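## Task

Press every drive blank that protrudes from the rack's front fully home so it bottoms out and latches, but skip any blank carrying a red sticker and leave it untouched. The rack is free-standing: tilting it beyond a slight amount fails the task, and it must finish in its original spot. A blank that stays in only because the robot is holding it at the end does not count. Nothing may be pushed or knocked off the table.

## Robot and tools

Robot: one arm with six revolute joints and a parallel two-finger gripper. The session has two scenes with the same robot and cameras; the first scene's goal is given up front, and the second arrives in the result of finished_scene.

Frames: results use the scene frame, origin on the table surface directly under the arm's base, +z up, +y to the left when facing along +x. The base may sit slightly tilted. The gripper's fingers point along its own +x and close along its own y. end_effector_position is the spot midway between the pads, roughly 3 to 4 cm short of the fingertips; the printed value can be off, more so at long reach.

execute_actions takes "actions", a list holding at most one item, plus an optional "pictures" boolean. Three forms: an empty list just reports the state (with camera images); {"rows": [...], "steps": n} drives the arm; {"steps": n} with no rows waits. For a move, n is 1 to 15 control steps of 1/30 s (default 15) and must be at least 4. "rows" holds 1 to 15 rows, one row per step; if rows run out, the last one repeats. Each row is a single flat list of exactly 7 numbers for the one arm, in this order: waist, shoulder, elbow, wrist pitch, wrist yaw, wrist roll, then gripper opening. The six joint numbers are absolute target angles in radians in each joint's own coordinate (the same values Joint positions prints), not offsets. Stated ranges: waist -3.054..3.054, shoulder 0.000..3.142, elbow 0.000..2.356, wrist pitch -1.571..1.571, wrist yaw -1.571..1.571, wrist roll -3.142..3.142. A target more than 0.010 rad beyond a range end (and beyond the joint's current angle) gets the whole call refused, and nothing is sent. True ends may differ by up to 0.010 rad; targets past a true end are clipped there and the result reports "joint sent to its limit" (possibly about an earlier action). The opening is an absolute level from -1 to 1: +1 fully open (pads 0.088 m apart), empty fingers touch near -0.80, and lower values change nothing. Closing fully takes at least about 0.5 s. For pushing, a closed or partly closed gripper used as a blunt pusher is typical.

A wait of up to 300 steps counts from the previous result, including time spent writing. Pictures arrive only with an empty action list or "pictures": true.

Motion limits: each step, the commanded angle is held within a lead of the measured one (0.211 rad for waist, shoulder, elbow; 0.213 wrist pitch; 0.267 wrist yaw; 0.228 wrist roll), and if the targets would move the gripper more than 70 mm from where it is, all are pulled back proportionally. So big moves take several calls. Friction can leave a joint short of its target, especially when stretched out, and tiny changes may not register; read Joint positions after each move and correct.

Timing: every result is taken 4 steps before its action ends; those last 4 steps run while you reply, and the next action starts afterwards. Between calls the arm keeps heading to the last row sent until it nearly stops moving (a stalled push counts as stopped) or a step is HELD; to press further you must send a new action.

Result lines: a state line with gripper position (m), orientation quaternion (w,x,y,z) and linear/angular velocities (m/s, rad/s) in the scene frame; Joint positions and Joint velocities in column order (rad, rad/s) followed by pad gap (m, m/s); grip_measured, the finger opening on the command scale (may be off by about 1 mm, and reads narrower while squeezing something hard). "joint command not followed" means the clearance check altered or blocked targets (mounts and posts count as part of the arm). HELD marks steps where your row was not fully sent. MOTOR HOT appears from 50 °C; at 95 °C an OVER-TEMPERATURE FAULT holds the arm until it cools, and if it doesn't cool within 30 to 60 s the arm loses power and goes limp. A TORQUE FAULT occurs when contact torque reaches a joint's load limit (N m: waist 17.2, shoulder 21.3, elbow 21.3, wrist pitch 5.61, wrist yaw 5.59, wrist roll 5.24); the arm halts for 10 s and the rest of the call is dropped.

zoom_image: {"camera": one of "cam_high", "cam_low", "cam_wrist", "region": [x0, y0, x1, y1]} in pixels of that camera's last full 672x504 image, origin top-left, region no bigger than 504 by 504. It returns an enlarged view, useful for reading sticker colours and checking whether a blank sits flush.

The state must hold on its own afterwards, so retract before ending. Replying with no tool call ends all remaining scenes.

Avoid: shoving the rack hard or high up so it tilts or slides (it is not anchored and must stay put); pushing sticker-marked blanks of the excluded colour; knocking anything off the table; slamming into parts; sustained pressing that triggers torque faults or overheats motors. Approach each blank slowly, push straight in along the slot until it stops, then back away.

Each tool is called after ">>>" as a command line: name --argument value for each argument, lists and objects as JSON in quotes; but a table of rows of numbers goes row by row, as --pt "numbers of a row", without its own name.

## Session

>>> execute_actions --actions '[]'

Scene clock: 0.00 s of 4500.00 s.
end_effector_position=(+0.3344, -0.1439, +0.1852) grip_measured=+0.823 end_effector_quat_wxyz=(-0.151, +0.854, -0.418, -0.271) end_effector_velocity=(-0.000, +0.002, -0.002) end_effector_angular_velocity=(+0.020, -0.000, +0.008)
Joint positions: [-0.356  1.271  0.669 -0.03   0.419 -2.606  0.079]
Joint velocities: [-0.002 -0.002 -0.002 -0.007 -0.022  0.007 -0.   ]
Heat: hottest wrist roll 26 °C (+0.0 °C/min).

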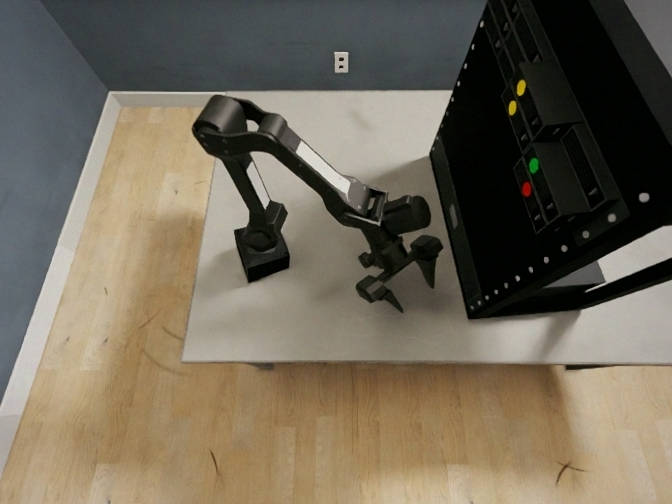

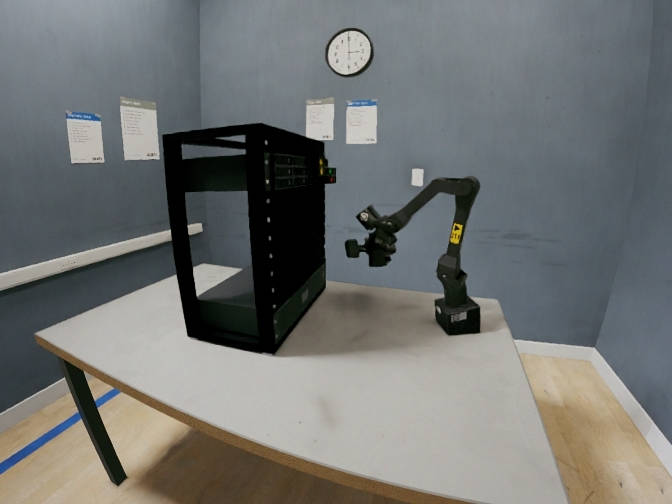

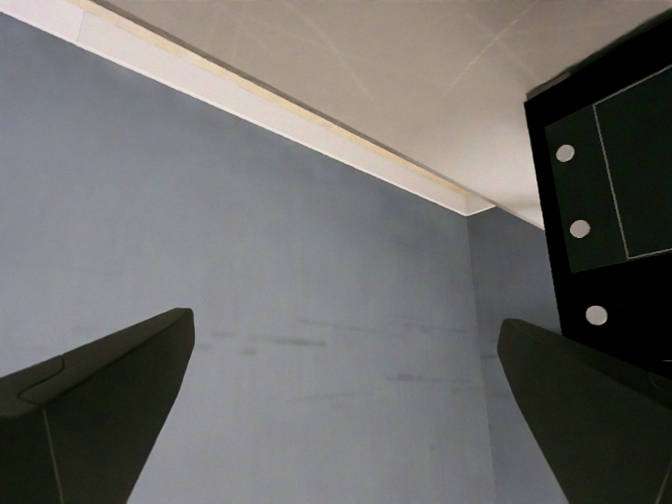

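>>> execute_actions --actions '[{"rows":[[-0.4,0.71,0.75,-0.03,0.419,0,-1]]}]'

>>> execute_actions --actions '[{"steps":20}]'

>>> execute_actions --actions '[{"rows":[[-0.45,0.72,1.08,-0.25,-0.3,0,-1]]}]'

>>> execute_actions --actions '[{"steps":60}]' --pictures true

Scene clock: 0.57 s of 4500.00 s.
end_effector_position=(+0.3188, -0.1342, +0.3314) grip_measured=-0.404 end_effector_quat_wxyz=(-0.370, +0.842, -0.393, +0.022) end_effector_velocity=(-0.158, +0.093, +0.421) end_effector_angular_velocity=(+0.557, -2.215, -0.208)
Joint positions: [-0.392  0.896  0.727 -0.031  0.419 -2.168  0.019]
Joint velocities: [-0.037 -1.287  0.051  0.007 -0.022  1.385 -0.175]
Heat: hottest wrist roll 26 °C (+0.0 °C/min).
Steps of this call (steps 1 to 6: nothing new was sent; steps 7 to 17: the first 11 steps of this action). Readings (joint positions):
7: [-0.358 1.256 0.671 -0.033 0.419 -2.580]
8: [-0.363 1.235 0.671 -0.039 0.419 -2.543]
10: [-0.375 1.172 0.680 -0.036 0.419 -2.468]
14: [-0.388 1.021 0.717 -0.031 0.419 -2.305]
17: the state above

Scene clock: 1.23 s of 4500.00 s.
end_effector_position=(+0.2915, -0.1194, +0.3921) grip_measured=-0.812 end_effector_quat_wxyz=(+0.749, -0.554, +0.249, -0.266) end_effector_velocity=(-0.001, +0.000, -0.003) end_effector_angular_velocity=(+1.109, -0.996, -0.115)
Joint positions: [-0.397  0.717  0.744 -0.03   0.419 -1.14   0.   ]
Joint velocities: [-0.002 -0.002  0.002 -0.022 -0.007  1.502  0.   ]
Heat: hottest wrist roll 26 °C (+0.0 °C/min).
Kept back: nothing.
Steps of this call (steps 1 to 4: the last 4 steps of your previous action; steps 5 to 20: the robot went on to your last target). Readings (joint positions):
1: [-0.393 0.853 0.729 -0.031 0.419 -2.117]
2: [-0.394 0.816 0.731 -0.031 0.419 -2.065]
4: [-0.396 0.762 0.740 -0.027 0.419 -1.962]
8: [-0.397 0.726 0.744 -0.029 0.419 -1.756]
20: the state above

Scene clock: 1.60 s of 4500.00 s.
end_effector_position=(+0.3091, -0.0326, +0.4794) grip_measured=-0.812 end_effector_quat_wxyz=(+0.936, -0.341, +0.052, -0.075) end_effector_velocity=(+0.008, +0.148, +0.023) end_effector_angular_velocity=(+1.561, -0.177, +0.867)
Joint positions: [-0.443  0.713  1.054 -0.233 -0.183 -0.586  0.   ]
Joint velocities: [-0.017 -0.002  0.164 -0.154 -0.96   1.531  0.   ]
Heat: hottest wrist roll 26 °C (+0.0 °C/min).
Steps of this call (steps 1 to 11: the first 11 steps of this action). Readings (joint positions):
1: [-0.404 0.717 0.766 -0.073 0.381 -1.088]
2: [-0.416 0.720 0.800 -0.124 0.316 -1.038]
4: [-0.430 0.725 0.876 -0.173 0.198 -0.939]
8: [-0.441 0.720 1.018 -0.214 -0.035 -0.740]
11: the state above

Scene clock: 3.60 s of 4500.00 s.
end_effector_position=(+0.3105, -0.0167, +0.4780) grip_measured=-0.812 end_effector_quat_wxyz=(+0.997, -0.057, +0.035, -0.033) end_effector_velocity=(-0.001, -0.001, -0.002) end_effector_angular_velocity=(-0.005, +0.008, -0.000)
Joint positions: [-0.447  0.716  1.065 -0.249 -0.294 -0.006  0.   ]
Joint velocities: [-0.007 -0.002 -0.002 -0.007 -0.007 -0.007  0.   ]
Heat: hottest elbow 26 °C (+0.0 °C/min).
Kept back: nothing.
Steps of this call (steps 1 to 4: the last 4 steps of your previous action; steps 5 to 45: the robot went on to your last target; steps 46 to 60: nothing new was sent). Readings (joint positions):
1: [-0.443 0.713 1.058 -0.237 -0.210 -0.535]
2: [-0.444 0.714 1.059 -0.241 -0.230 -0.483]
4: [-0.445 0.715 1.059 -0.246 -0.257 -0.381]
8: [-0.446 0.716 1.061 -0.248 -0.282 -0.177]
60: the state above
The arm was judged still, so your last target was given up. Only a new action makes it travel on or press farther. Fingers that are still opening or closing keep moving.

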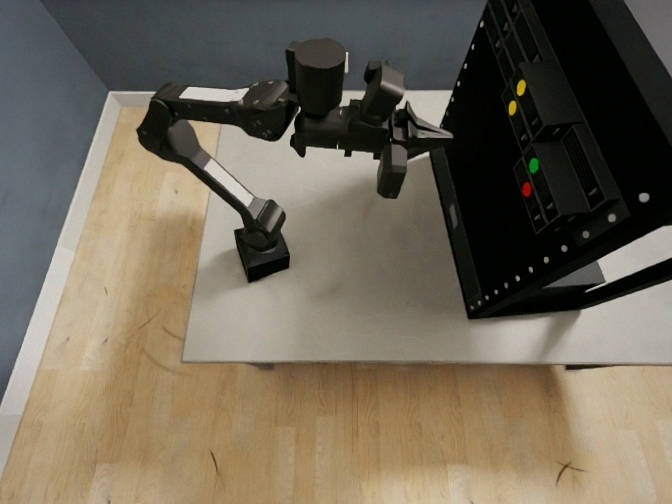

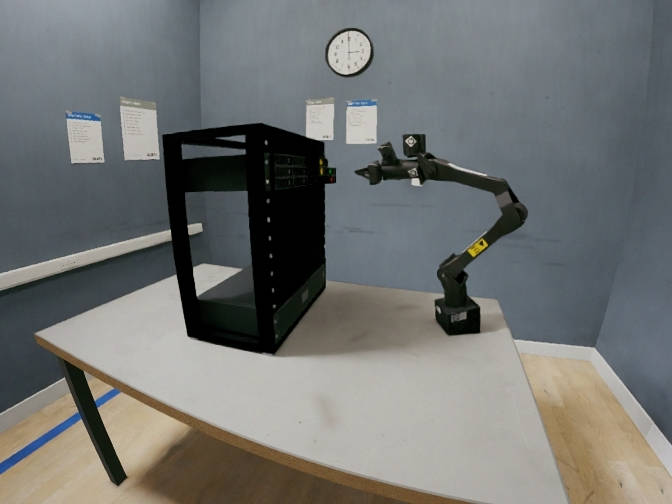

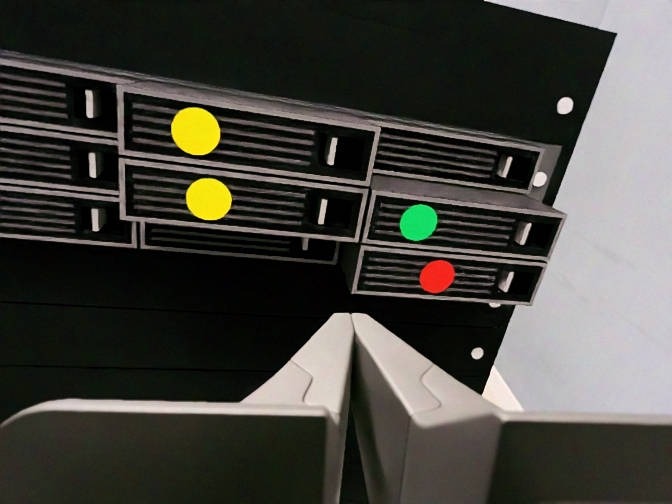

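>>> execute_actions --actions '[{"rows":[[-0.6,0.8,1.12,-0.2,-0.4,0.1,-1],[-0.6,0.8,1.12,-0.2,-0.5,0.1,-1],[-0.6,0.85,1.14,-0.18,-0.6,0.1,-1],[-0.6,0.9,1.16,-0.15,-0.6,0.1,-1],[-0.6,0.95,1.19,-0.13,-0.6,0.1,-1],[-0.6,1.0,1.21,-0.11,-0.6,0.1,-1]]}]'

>>> execute_actions --actions '[{"steps":12}]' --pictures true

Scene clock: 4.33 s of 4500.00 s.
end_effector_position=(+0.3654, -0.0430, +0.4765) grip_measured=-0.812 end_effector_quat_wxyz=(+0.998, -0.007, +0.055, +0.031) end_effector_velocity=(+0.072, -0.047, -0.071) end_effector_angular_velocity=(+0.136, +0.184, +0.085)
Joint positions: [-0.591  0.973  1.175 -0.13  -0.572  0.089  0.   ]
Joint velocities: [-0.066  0.31   0.007  0.11  -0.183  0.037  0.   ]
Heat: hottest elbow 26 °C (+0.0 °C/min).
Steps of this call (steps 1 to 11: nothing new was sent; steps 12 to 22: the first 11 steps of this action). Readings (joint positions):
12: [-0.466 0.726 1.069 -0.246 -0.321 0.012]
13: [-0.500 0.739 1.079 -0.232 -0.354 0.033]
15: [-0.548 0.787 1.106 -0.205 -0.453 0.059]
19: [-0.581 0.922 1.171 -0.142 -0.547 0.082]
22: the state above

Scene clock: 4.73 s of 4500.00 s.
end_effector_position=(+0.3691, -0.0429, +0.4827) grip_measured=-0.812 end_effector_quat_wxyz=(+0.998, -0.009, +0.048, +0.039) end_effector_velocity=(+0.005, -0.006, -0.009) end_effector_angular_velocity=(+0.022, +0.028, -0.005)
Joint positions: [-0.596  0.992  1.196 -0.112 -0.593  0.093  0.   ]
Joint velocities: [-0.007  0.022 -0.002 -0.007 -0.007  0.007  0.   ]
Heat: hottest elbow 26 °C (+0.0 °C/min).
Kept back: nothing.
Steps of this call (steps 1 to 4: the last 4 steps of your previous action; steps 5 to 12: the robot went on to your last target). Readings (joint positions):
1: [-0.592 0.981 1.176 -0.126 -0.577 0.090]
2: [-0.593 0.986 1.178 -0.123 -0.582 0.091]
4: [-0.595 0.989 1.184 -0.118 -0.587 0.092]
8: [-0.596 0.989 1.195 -0.112 -0.592 0.093]
12: the state above

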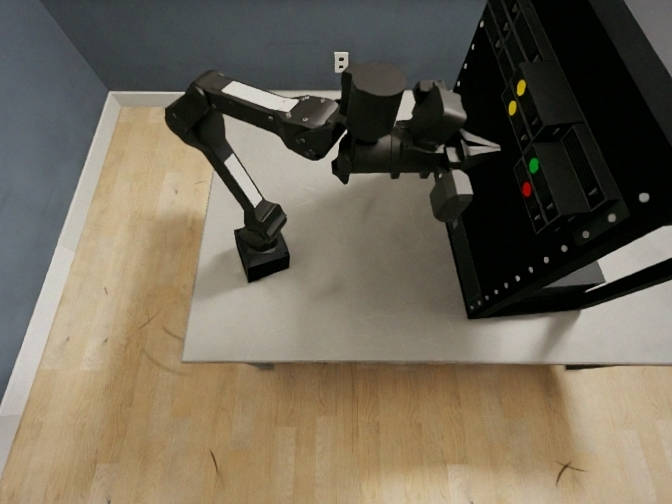

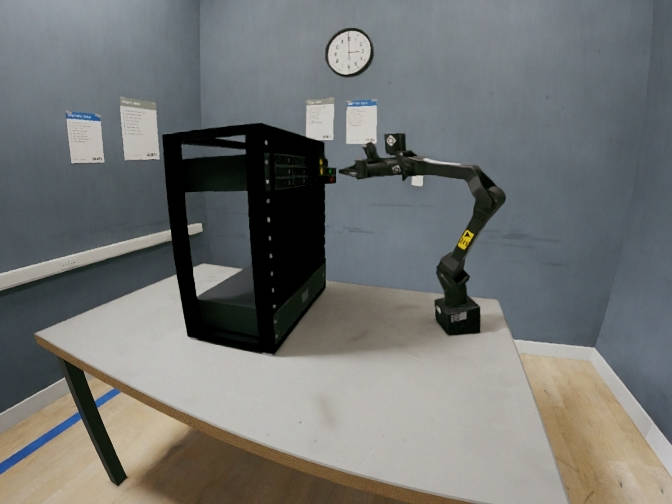

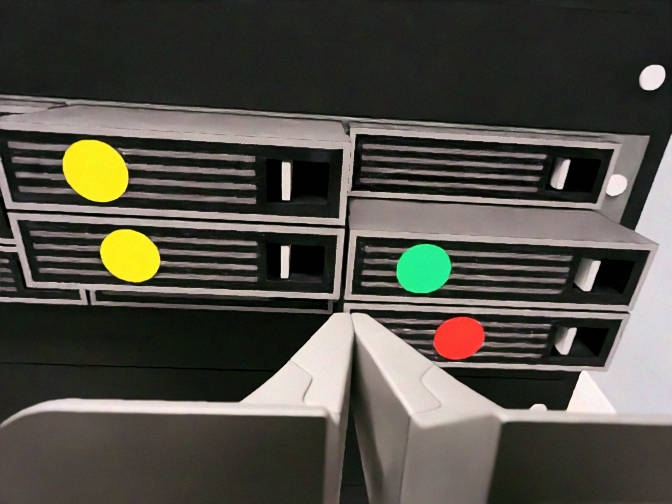

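>>> execute_actions --actions '[{"rows":[[-0.66,1.0,1.22,-0.11,-0.66,0.1,-1],[-0.66,1.0,1.22,-0.11,-0.66,0.1,-1],[-0.66,1.02,1.24,-0.11,-0.66,0.1,-1],[-0.66,1.04,1.26,-0.11,-0.66,0.1,-1],[-0.66,1.06,1.27,-0.11,-0.66,0.1,-1],[-0.66,1.075,1.285,-0.11,-0.66,0.1,-1]]}]'

>>> execute_actions --actions '[{"steps":12}]' --pictures true

Scene clock: 5.30 s of 4500.00 s.
end_effector_position=(+0.3784, -0.0593, +0.4904) grip_measured=-0.812 end_effector_quat_wxyz=(+0.998, -0.011, +0.049, +0.039) end_effector_velocity=(+0.022, -0.021, -0.021) end_effector_angular_velocity=(+0.035, +0.069, +0.003)
Joint positions: [-0.654  1.059  1.26  -0.11  -0.651  0.094  0.   ]
Joint velocities: [-0.022  0.105  0.032 -0.007 -0.037 -0.007  0.   ]
Heat: hottest elbow 27 °C (+11.3 °C/min).
Steps of this call (steps 1 to 6: the robot went on to your last target; steps 7 to 17: the first 11 steps of this action). Readings (joint positions):
7: [-0.603 0.993 1.197 -0.112 -0.607 0.093]
8: [-0.615 0.994 1.197 -0.112 -0.619 0.093]
10: [-0.636 1.002 1.209 -0.112 -0.633 0.093]
14: [-0.651 1.043 1.253 -0.110 -0.647 0.093]
17: the state above

Scene clock: 5.70 s of 4500.00 s.
end_effector_position=(+0.3796, -0.0602, +0.4920) grip_measured=-0.812 end_effector_quat_wxyz=(+0.998, -0.012, +0.049, +0.040) end_effector_velocity=(+0.002, -0.002, -0.003) end_effector_angular_velocity=(-0.016, +0.008, -0.005)
Joint positions: [-0.657  1.066  1.269 -0.11  -0.655  0.094  0.   ]
Joint velocities: [ 0.002  0.007  0.002 -0.007  0.007 -0.022  0.   ]
Heat: hottest elbow 27 °C (+10.5 °C/min).
Kept back: nothing.
Steps of this call (steps 1 to 4: the last 4 steps of your previous action; steps 5 to 12: the robot went on to your last target). Readings (joint positions):
1: [-0.655 1.062 1.261 -0.110 -0.652 0.094]
2: [-0.656 1.064 1.263 -0.110 -0.652 0.094]
4: [-0.656 1.066 1.265 -0.110 -0.653 0.094]
8: [-0.656 1.066 1.269 -0.110 -0.655 0.094]
12: the state above

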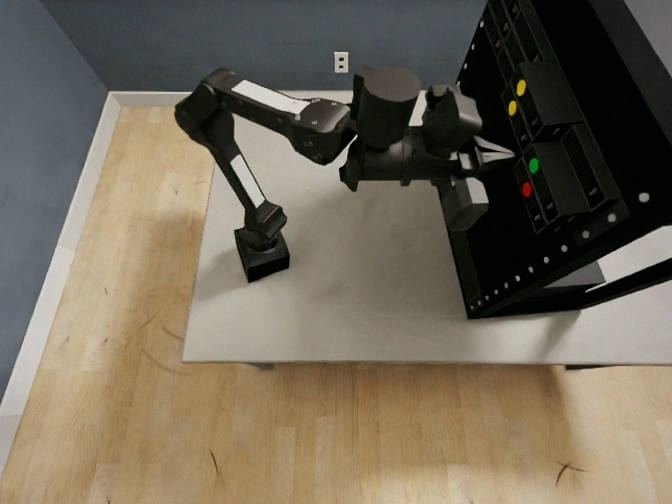

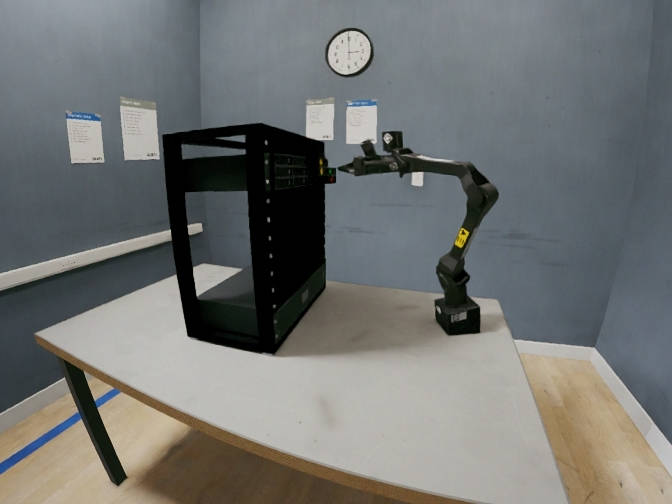

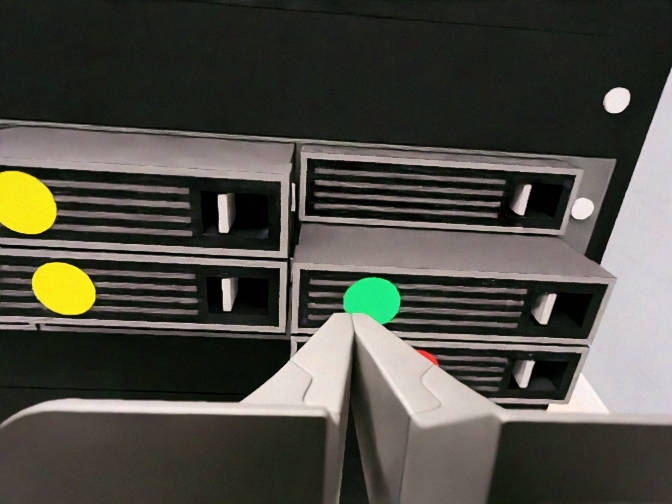

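>>> execute_actions --actions '[{"rows":[[-0.66,1.09,1.28,-0.09,-0.66,0.1,-1],[-0.66,1.105,1.28,-0.075,-0.66,0.1,-1],[-0.66,1.12,1.28,-0.06,-0.66,0.1,-1],[-0.66,1.135,1.28,-0.045,-0.66,0.1,-1],[-0.66,1.15,1.285,-0.03,-0.66,0.1,-1],[-0.66,1.165,1.29,-0.025,-0.66,0.1,-1]]}]'

>>> execute_actions --actions '[{"steps":12}]' --pictures true

Scene clock: 6.27 s of 4500.00 s.
end_effector_position=(+0.4017, -0.0768, +0.4783) grip_measured=-0.812 end_effector_quat_wxyz=(+0.998, -0.009, +0.053, +0.040) end_effector_velocity=(+0.025, -0.025, -0.025) end_effector_angular_velocity=(+0.013, +0.033, -0.020)
Joint positions: [-0.657  1.153  1.274 -0.037 -0.656  0.094  0.   ]
Joint velocities: [-0.007  0.105 -0.002  0.066  0.007 -0.007  0.   ]
Heat: hottest elbow 27 °C (+9.6 °C/min).
Steps of this call (steps 1 to 6: the robot went on to your last target; steps 7 to 17: the first 11 steps of this action). Readings (joint positions):
7: [-0.657 1.069 1.269 -0.108 -0.655 0.094]
8: [-0.657 1.073 1.269 -0.101 -0.656 0.094]
10: [-0.657 1.087 1.271 -0.080 -0.656 0.094]
14: [-0.657 1.133 1.274 -0.046 -0.656 0.094]
17: the state above

Scene clock: 6.67 s of 4500.00 s.
end_effector_position=(+0.4026, -0.0770, +0.4799) grip_measured=-0.812 end_effector_quat_wxyz=(+0.998, -0.011, +0.049, +0.040) end_effector_velocity=(-0.001, +0.002, -0.005) end_effector_angular_velocity=(+0.006, +0.020, +0.017)
Joint positions: [-0.657  1.157  1.275 -0.027 -0.656  0.094  0.   ]
Joint velocities: [-0.002 -0.002 -0.002 -0.022 -0.022 -0.007  0.   ]
Heat: hottest elbow 27 °C (+9.0 °C/min).
Kept back: nothing.
Steps of this call (steps 1 to 4: the last 4 steps of your previous action; steps 5 to 12: the robot went on to your last target). Readings (joint positions):
1: [-0.657 1.156 1.274 -0.035 -0.656 0.094]
2: [-0.657 1.157 1.274 -0.033 -0.656 0.094]
4: [-0.657 1.157 1.274 -0.029 -0.656 0.094]
8: [-0.657 1.157 1.275 -0.028 -0.656 0.094]
12: the state above

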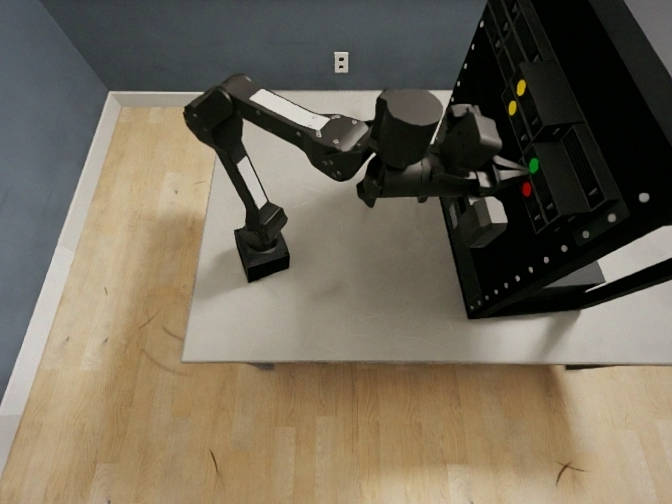

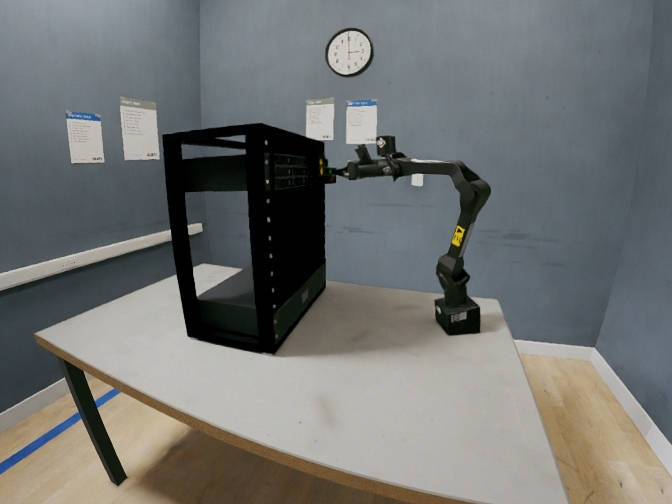

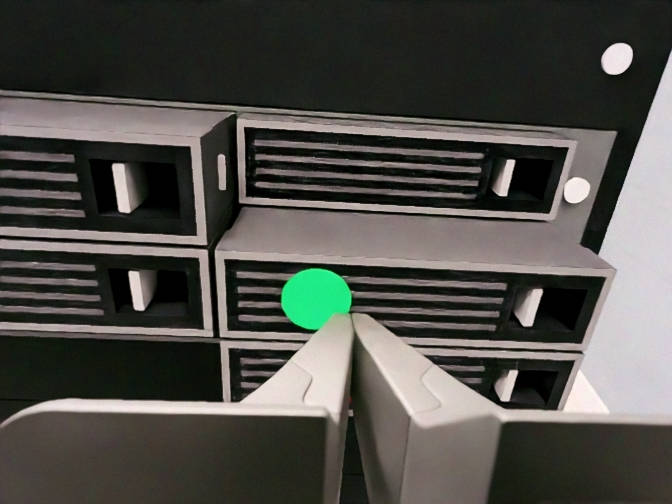

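>>> execute_actions --actions '[{"rows":[[-0.657,1.16,1.322,-0.05,-0.66,0.1,-1],[-0.657,1.16,1.322,-0.05,-0.66,0.1,-1],[-0.657,1.16,1.322,-0.05,-0.66,0.1,-1],[-0.657,1.16,1.322,-0.05,-0.66,0.1,-1],[-0.657,1.16,1.322,-0.05,-0.66,0.1,-1],[-0.65,1.18,1.33,-0.05,-0.64,0.1,-1],[-0.64,1.19,1.335,-0.045,-0.635,0.1,-1],[-0.63,1.2,1.34,-0.04,-0.625,0.1,-1],[-0.62,1.21,1.35,-0.04,-0.615,0.1,-1],[-0.61,1.22,1.355,-0.035,-0.605,0.1,-1],[-0.6,1.23,1.36,-0.03,-0.6,0.1,-1],[-0.59,1.245,1.37,-0.025,-0.59,0.1,-1]]}]'

>>> execute_actions --actions '[{"steps":15}]' --pictures true

Scene clock: 7.33 s of 4500.00 s.
end_effector_position=(+0.4120, -0.0747, +0.4888) grip_measured=-0.812 end_effector_quat_wxyz=(+0.998, -0.013, +0.044, +0.040) end_effector_velocity=(+0.078, -0.003, -0.016) end_effector_angular_velocity=(+0.019, +0.009, +0.001)
Joint positions: [-0.632  1.189  1.329 -0.039 -0.63   0.094  0.   ]
Joint velocities: [ 0.173  0.242  0.139  0.081  0.168 -0.007  0.   ]
Heat: hottest elbow 27 °C (+8.2 °C/min).
Steps of this call (steps 1 to 9: the robot went on to your last target; steps 10 to 20: the first 11 steps of this action). Readings (joint positions):
10: [-0.657 1.157 1.279 -0.031 -0.656 0.094]
11: [-0.657 1.157 1.284 -0.035 -0.656 0.094]
13: [-0.657 1.157 1.293 -0.040 -0.656 0.094]
17: [-0.652 1.165 1.312 -0.044 -0.651 0.094]
20: the state above

Scene clock: 7.83 s of 4500.00 s.
end_effector_position=(+0.4239, -0.0737, +0.4886) grip_measured=-0.812 end_effector_quat_wxyz=(+0.998, -0.012, +0.043, +0.040) end_effector_velocity=(+0.001, +0.002, +0.001) end_effector_angular_velocity=(-0.010, -0.006, +0.011)
Joint positions: [-0.601  1.224  1.356 -0.028 -0.598  0.094  0.   ]
Joint velocities: [ 0.002  0.002  0.002  0.007 -0.007 -0.007  0.   ]
Heat: hottest elbow 27 °C (+7.7 °C/min).
Kept back: nothing.
Steps of this call (steps 1 to 4: the last 4 steps of your previous action; steps 5 to 15: the robot went on to your last target). Readings (joint positions):
1: [-0.625 1.196 1.335 -0.038 -0.623 0.094]
2: [-0.620 1.202 1.340 -0.037 -0.616 0.094]
4: [-0.611 1.212 1.347 -0.032 -0.608 0.094]
8: [-0.604 1.221 1.353 -0.029 -0.601 0.094]
15: the state above

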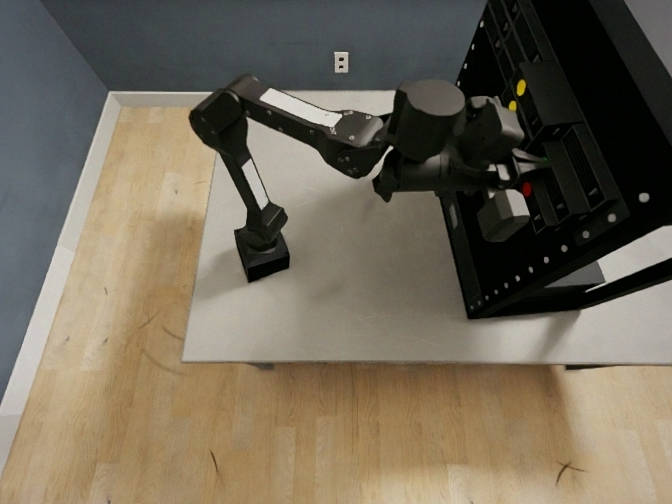

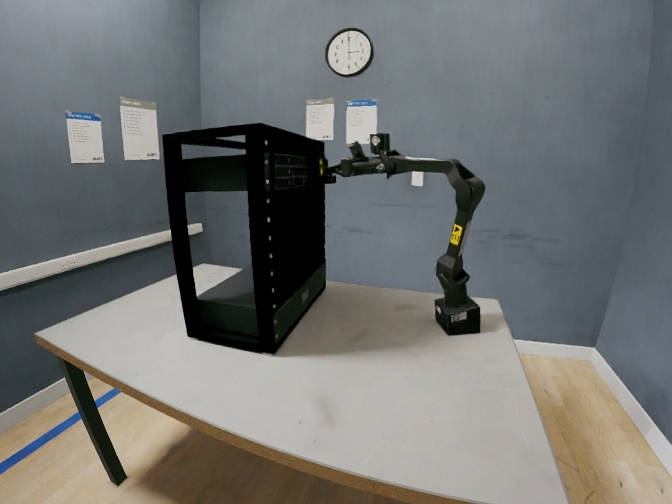

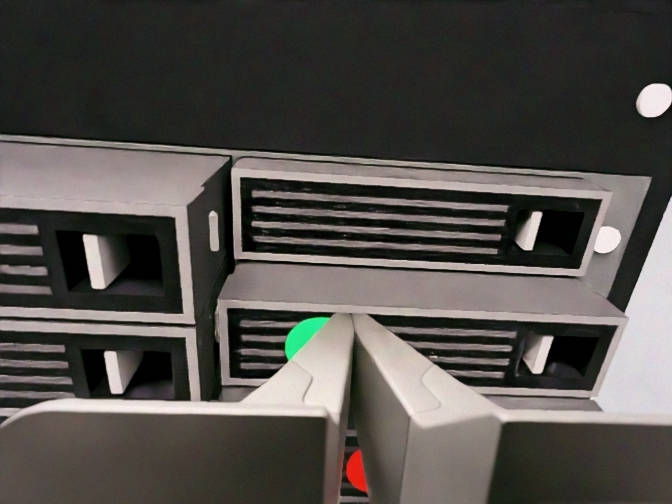

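>>> execute_actions --actions '[{"rows":[[-0.585,1.25,1.37,-0.022,-0.585,0.1,-1],[-0.58,1.257,1.373,-0.02,-0.58,0.1,-1],[-0.575,1.264,1.376,-0.017,-0.575,0.1,-1],[-0.57,1.271,1.379,-0.014,-0.57,0.1,-1],[-0.565,1.278,1.382,-0.011,-0.565,0.1,-1],[-0.56,1.285,1.385,-0.008,-0.56,0.1,-1],[-0.555,1.292,1.388,-0.005,-0.555,0.1,-1],[-0.55,1.299,1.391,-0.002,-0.55,0.1,-1],[-0.545,1.306,1.395,0,-0.545,0.1,-1]]}]'

>>> execute_actions --actions '[{"steps":15}]' --pictures true

Scene clock: 8.43 s of 4500.00 s.
end_effector_position=(+0.4389, -0.0728, +0.4874) grip_measured=-0.812 end_effector_quat_wxyz=(+0.998, -0.013, +0.039, +0.039) end_effector_velocity=(+0.027, -0.001, -0.008) end_effector_angular_velocity=(+0.008, +0.015, -0.013)
Joint positions: [-0.566  1.268  1.382 -0.003 -0.56   0.094  0.   ]
Joint velocities: [ 0.056  0.085  0.056  0.007  0.066 -0.007  0.   ]
Heat: hottest elbow 28 °C (+14.2 °C/min).
Steps of this call (steps 1 to 7: the robot went on to your last target; steps 8 to 18: the first 11 steps of this action). Readings (joint positions):
8: [-0.600 1.225 1.356 -0.028 -0.597 0.094]
9: [-0.599 1.226 1.356 -0.027 -0.594 0.094]
11: [-0.593 1.233 1.360 -0.022 -0.588 0.094]
15: [-0.576 1.254 1.373 -0.010 -0.571 0.094]
18: the state above

Scene clock: 8.93 s of 4500.00 s.
end_effector_position=(+0.4422, -0.0725, +0.4872) grip_measured=-0.812 end_effector_quat_wxyz=(+0.998, -0.013, +0.038, +0.038) end_effector_velocity=(-0.001, +0.002, -0.002) end_effector_angular_velocity=(-0.003, +0.007, +0.009)
Joint positions: [-0.558  1.278  1.389  0.001 -0.551  0.094  0.   ]
Joint velocities: [ 0.002 -0.002 -0.002 -0.007 -0.007 -0.007  0.   ]
Heat: hottest elbow 28 °C (+13.4 °C/min).
Kept back: nothing.
Steps of this call (steps 1 to 4: the last 4 steps of your previous action; steps 5 to 15: the robot went on to your last target). Readings (joint positions):
1: [-0.564 1.271 1.384 -0.002 -0.557 0.094]
2: [-0.562 1.272 1.385 -0.001 -0.556 0.094]
4: [-0.560 1.275 1.387 0.000 -0.553 0.094]
8: [-0.559 1.277 1.388 0.001 -0.552 0.094]
15: the state above
The arm was judged still, so your last target was given up. Only a new action makes it travel on or press farther. Fingers that are still opening or closing keep moving.

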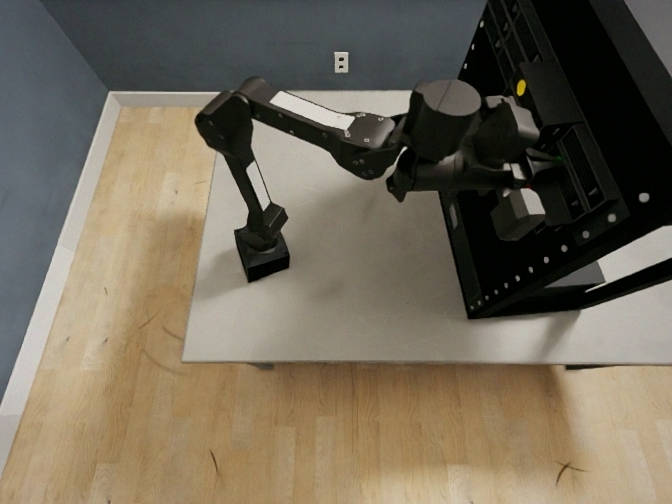

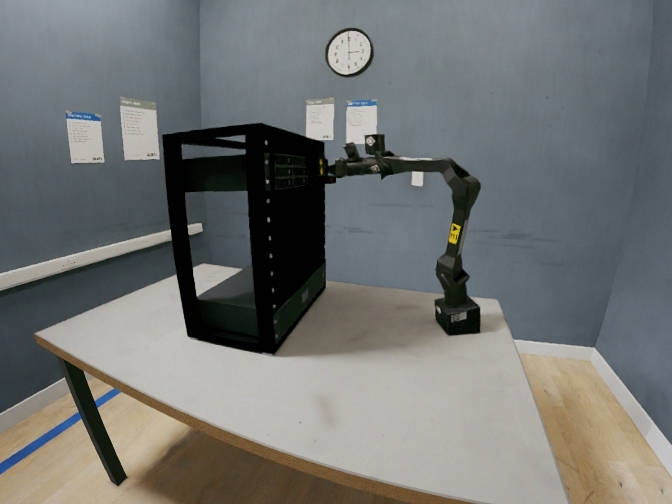

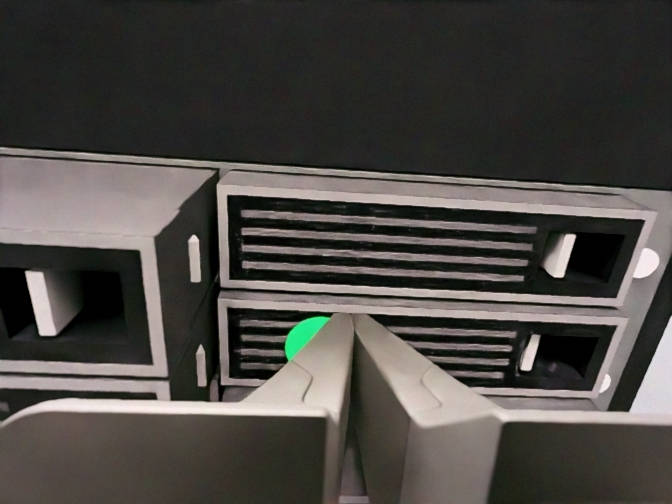

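>>> execute_actions --actions '[{"rows":[[-0.54,1.31,1.4,0.003,-0.54,0.1,-1],[-0.535,1.315,1.403,0.003,-0.535,0.1,-1],[-0.53,1.32,1.406,0.005,-0.53,0.1,-1],[-0.525,1.33,1.41,0.008,-0.53,0.1,-1]]}]'

>>> execute_actions --actions '[{"steps":10}]' --pictures true

Scene clock: 9.40 s of 4500.00 s.
end_effector_position=(+0.4467, -0.0724, +0.4867) grip_measured=-0.812 end_effector_quat_wxyz=(+0.999, -0.012, +0.037, +0.037) end_effector_velocity=(+0.000, -0.001, -0.003) end_effector_angular_velocity=(+0.013, +0.012, +0.003)
Joint positions: [-0.548  1.292  1.398  0.006 -0.537  0.094  0.   ]
Joint velocities: [-0.002  0.002 -0.002 -0.007 -0.007  0.007  0.   ]
Heat: hottest elbow 28 °C (+12.8 °C/min).
Steps of this call (steps 1 to 3: nothing new was sent; steps 4 to 14: the first 11 steps of this action). Readings (joint positions):
4: [-0.558 1.279 1.390 0.002 -0.550 0.094]
5: [-0.556 1.280 1.391 0.002 -0.548 0.094]
7: [-0.551 1.286 1.395 0.005 -0.542 0.094]
11: [-0.548 1.291 1.398 0.006 -0.537 0.094]
14: the state above

Scene clock: 9.73 s of 4500.00 s.
end_effector_position=(+0.4469, -0.0723, +0.4867) grip_measured=-0.812 end_effector_quat_wxyz=(+0.999, -0.012, +0.037, +0.037) end_effector_velocity=(-0.001, +0.001, +0.003) end_effector_angular_velocity=(+0.002, -0.010, +0.006)
Joint positions: [-0.547  1.292  1.399  0.006 -0.537  0.094  0.   ]
Joint velocities: [-0.002 -0.002  0.002  0.007 -0.007  0.007  0.   ]
Heat: hottest elbow 28 °C (+12.3 °C/min).
Kept back: nothing.
Steps of this call (steps 1 to 4: the last 4 steps of your previous action; steps 5 to 10: the robot went on to your last target). Readings (joint positions):
1: [-0.548 1.292 1.398 0.006 -0.537 0.094]
2: [-0.547 1.292 1.398 0.006 -0.537 0.094]
4: [-0.547 1.292 1.398 0.006 -0.537 0.094]
8: [-0.547 1.292 1.399 0.006 -0.537 0.094]
10: the state above

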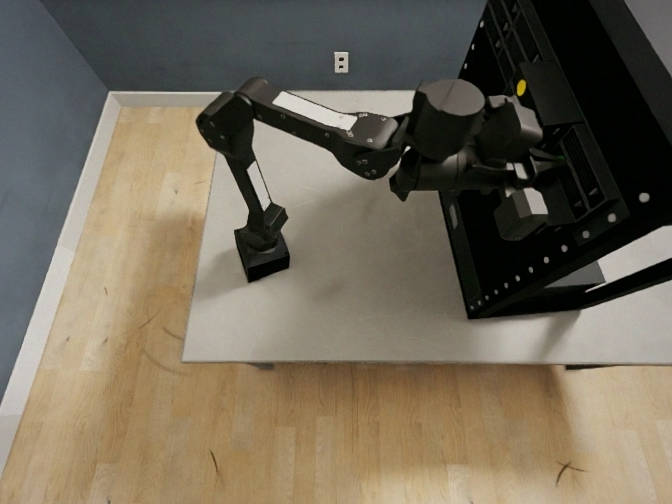

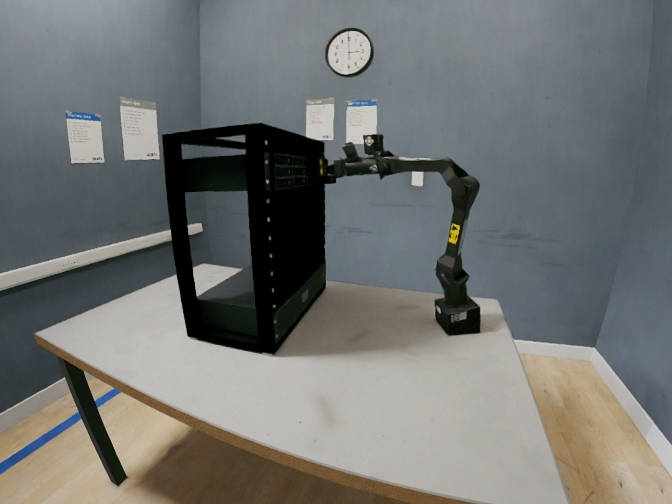

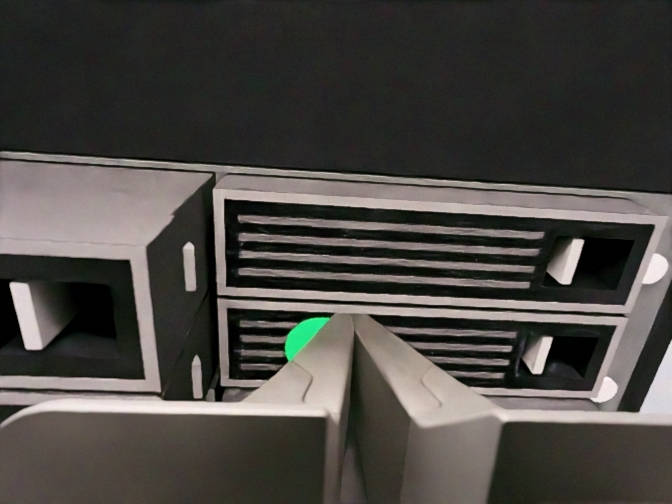

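>>> execute_actions --actions '[{"rows":[[-0.56,1.27,1.39,0,-0.55,0.1,-1],[-0.575,1.25,1.38,-0.01,-0.565,0.1,-1],[-0.59,1.23,1.37,-0.02,-0.58,0.1,-1],[-0.605,1.21,1.36,-0.03,-0.6,0.1,-1],[-0.62,1.19,1.345,-0.04,-0.62,0.1,-1],[-0.635,1.17,1.33,-0.05,-0.64,0.1,-1],[-0.65,1.14,1.315,-0.07,-0.65,0.1,-1],[-0.65,1.1,1.3,-0.1,-0.65,0.1,-1],[-0.65,1.05,1.29,-0.14,-0.65,0.1,-1],[-0.65,1.0,1.28,-0.18,-0.65,0.1,-1],[-0.65,0.95,1.275,-0.23,-0.65,0.1,-1],[-0.65,0.9,1.27,-0.283,-0.65,0.1,-1]]}]'

>>> execute_actions --actions '[{"rows":[[-0.61,0.9,1.275,-0.283,-0.615,0.06,-1],[-0.57,0.9,1.275,-0.283,-0.58,0.06,-1],[-0.53,0.9,1.275,-0.283,-0.545,0.06,-1],[-0.49,0.9,1.275,-0.283,-0.51,0.06,-1],[-0.45,0.9,1.275,-0.283,-0.475,0.06,-1],[-0.41,0.9,1.275,-0.283,-0.44,0.06,-1],[-0.37,0.9,1.275,-0.283,-0.405,0.06,-1],[-0.33,0.9,1.275,-0.283,-0.37,0.06,-1],[-0.29,0.9,1.275,-0.283,-0.335,0.06,-1],[-0.25,0.9,1.275,-0.283,-0.3,0.06,-1]]}]'

>>> execute_actions --actions '[{"steps":12}]' --pictures true

Scene clock: 10.50 s of 4500.00 s.
end_effector_position=(+0.3909, -0.0634, +0.4941) grip_measured=-0.812 end_effector_quat_wxyz=(+0.998, -0.007, +0.053, +0.035) end_effector_velocity=(-0.317, +0.187, +0.081) end_effector_angular_velocity=(+0.033, +0.081, +0.027)
Joint positions: [-0.636  1.11   1.316 -0.126 -0.626  0.094  0.   ]
Joint velocities: [-0.115 -1.179 -0.32  -0.945 -0.154 -0.007  0.   ]
Heat: hottest elbow 28 °C (+11.4 °C/min).
Steps of this call (steps 1 to 12: the robot went on to your last target; steps 13 to 23: the first 11 steps of this action). Readings (joint positions):
13: [-0.548 1.288 1.399 0.006 -0.538 0.094]
14: [-0.550 1.284 1.399 0.005 -0.540 0.094]
16: [-0.561 1.274 1.395 -0.007 -0.556 0.094]
20: [-0.613 1.210 1.353 -0.048 -0.607 0.094]
23: the state above

Scene clock: 11.00 s of 4500.00 s.
end_effector_position=(+0.3488, +0.0166, +0.5111) grip_measured=-0.812 end_effector_quat_wxyz=(+0.997, -0.012, +0.039, +0.063) end_effector_velocity=(+0.024, +0.147, -0.016) end_effector_angular_velocity=(+0.074, +0.016, +0.235)
Joint positions: [-0.345  0.903  1.286 -0.28  -0.389  0.068  0.   ]
Joint velocities: [ 0.896 -0.002 -0.002 -0.022  0.652 -0.037  0.   ]
Heat: hottest elbow 28 °C (+10.9 °C/min).
Steps of this call (steps 1 to 4: the last 4 steps of your previous action; steps 5 to 15: the first 11 steps of this action). Readings (joint positions):
5: [-0.640 0.936 1.296 -0.235 -0.642 0.094]
6: [-0.628 0.918 1.296 -0.246 -0.633 0.089]
8: [-0.583 0.903 1.296 -0.261 -0.593 0.080]
12: [-0.453 0.903 1.287 -0.279 -0.477 0.071]
15: the state above

Scene clock: 11.40 s of 4500.00 s.
end_effector_position=(+0.3511, +0.0290, +0.5097) grip_measured=-0.812 end_effector_quat_wxyz=(+0.997, -0.008, +0.039, +0.067) end_effector_velocity=(-0.001, +0.003, +0.000) end_effector_angular_velocity=(-0.005, +0.001, +0.000)
Joint positions: [-0.256  0.903  1.286 -0.282 -0.309  0.067  0.   ]
Joint velocities: [ 0.022 -0.002  0.002 -0.007  0.022 -0.007  0.   ]
Heat: hottest elbow 28 °C (+10.5 °C/min).
Kept back: nothing.
Steps of this call (steps 1 to 4: the last 4 steps of your previous action; steps 5 to 12: the robot went on to your last target). Readings (joint positions):
1: [-0.320 0.903 1.286 -0.280 -0.370 0.068]
2: [-0.302 0.903 1.286 -0.280 -0.355 0.067]
4: [-0.280 0.903 1.286 -0.282 -0.333 0.067]
8: [-0.262 0.903 1.286 -0.282 -0.315 0.067]
12: the state above

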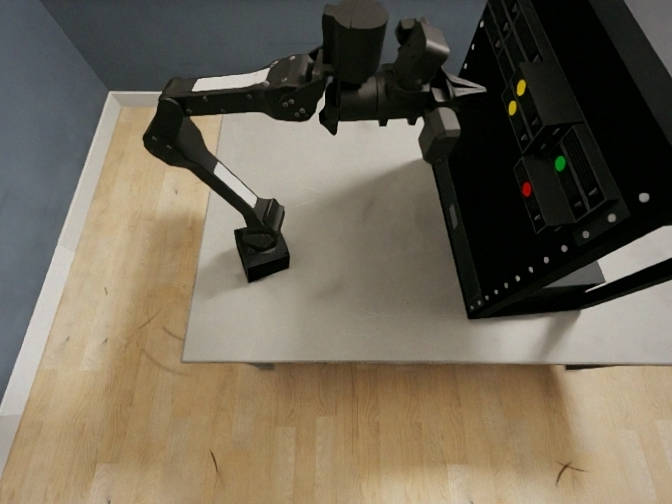

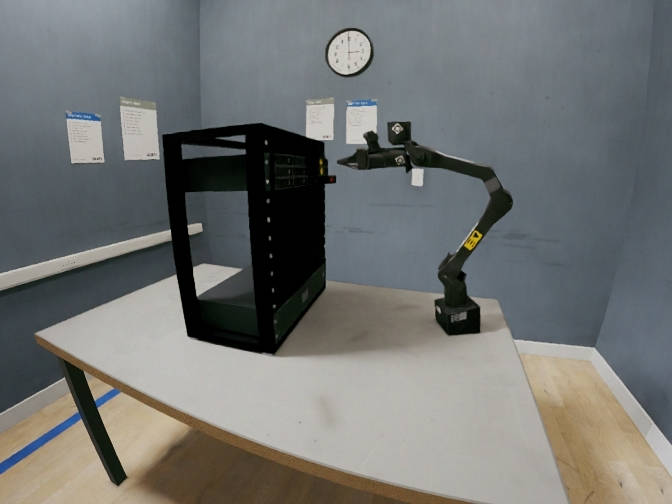

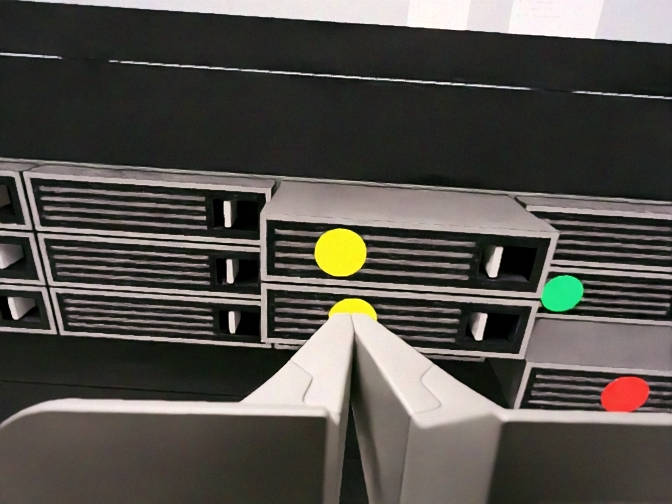

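>>> execute_actions --actions '[{"rows":[[-0.25,0.92,1.32,-0.28,-0.3,0.06,-1],[-0.25,0.94,1.33,-0.27,-0.3,0.06,-1],[-0.25,0.96,1.34,-0.26,-0.3,0.06,-1],[-0.25,0.98,1.35,-0.25,-0.3,0.06,-1],[-0.25,1.0,1.36,-0.245,-0.3,0.06,-1],[-0.25,1.02,1.37,-0.235,-0.3,0.06,-1],[-0.25,1.04,1.38,-0.23,-0.3,0.06,-1],[-0.25,1.06,1.39,-0.22,-0.3,0.06,-1]]}]'

>>> execute_actions --actions '[{"steps":12}]' --pictures true

Scene clock: 11.97 s of 4500.00 s.
end_effector_position=(+0.3864, +0.0236, +0.5122) grip_measured=-0.812 end_effector_quat_wxyz=(+0.997, -0.008, +0.040, +0.067) end_effector_velocity=(+0.089, -0.023, -0.074) end_effector_angular_velocity=(-0.001, +0.203, -0.023)
Joint positions: [-0.253  1.03   1.361 -0.233 -0.305  0.067  0.   ]
Joint velocities: [ 0.002  0.281  0.032  0.037  0.007 -0.037  0.   ]
Heat: hottest elbow 28 °C (+10.0 °C/min).
Steps of this call (steps 1 to 6: the robot went on to your last target; steps 7 to 17: the first 11 steps of this action). Readings (joint positions):
7: [-0.253 0.904 1.286 -0.282 -0.306 0.067]
8: [-0.253 0.907 1.288 -0.282 -0.306 0.067]
10: [-0.253 0.925 1.303 -0.272 -0.306 0.067]
14: [-0.253 0.989 1.345 -0.245 -0.306 0.067]
17: the state above

Scene clock: 12.37 s of 4500.00 s.
end_effector_position=(+0.3923, +0.0227, +0.5134) grip_measured=-0.812 end_effector_quat_wxyz=(+0.997, -0.008, +0.038, +0.067) end_effector_velocity=(+0.002, +0.001, -0.011) end_effector_angular_velocity=(-0.000, +0.037, +0.016)
Joint positions: [-0.253  1.051  1.375 -0.222 -0.305  0.067  0.   ]
Joint velocities: [-0.002  0.007 -0.007 -0.022 -0.022 -0.007  0.   ]
Heat: hottest elbow 28 °C (+9.7 °C/min).
Kept back: nothing.
Steps of this call (steps 1 to 4: the last 4 steps of your previous action; steps 5 to 12: the robot went on to your last target). Readings (joint positions):
1: [-0.253 1.038 1.362 -0.232 -0.305 0.067]
2: [-0.253 1.044 1.362 -0.230 -0.305 0.067]
4: [-0.253 1.050 1.364 -0.227 -0.305 0.067]
8: [-0.253 1.051 1.372 -0.222 -0.305 0.067]
12: the state above

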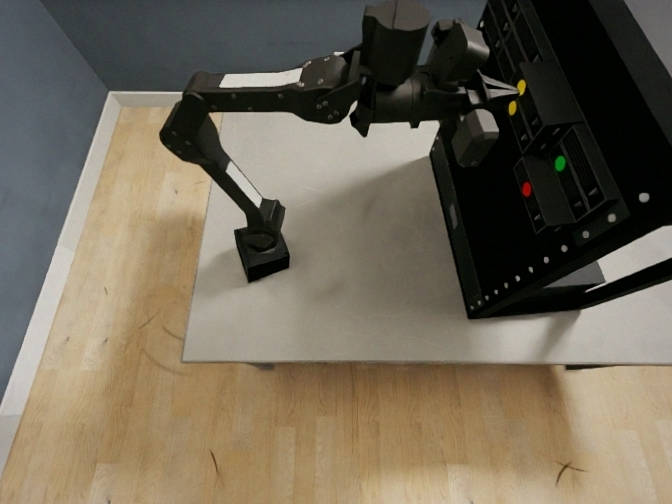

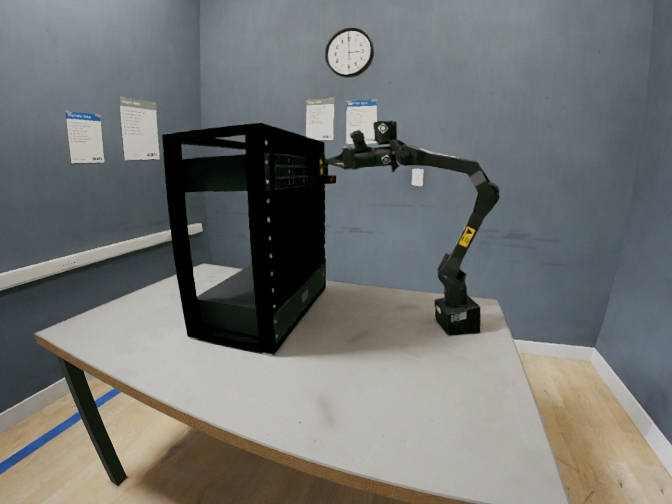

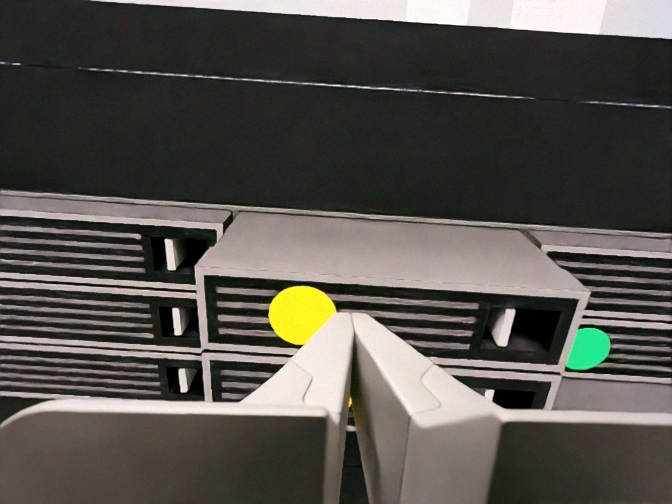

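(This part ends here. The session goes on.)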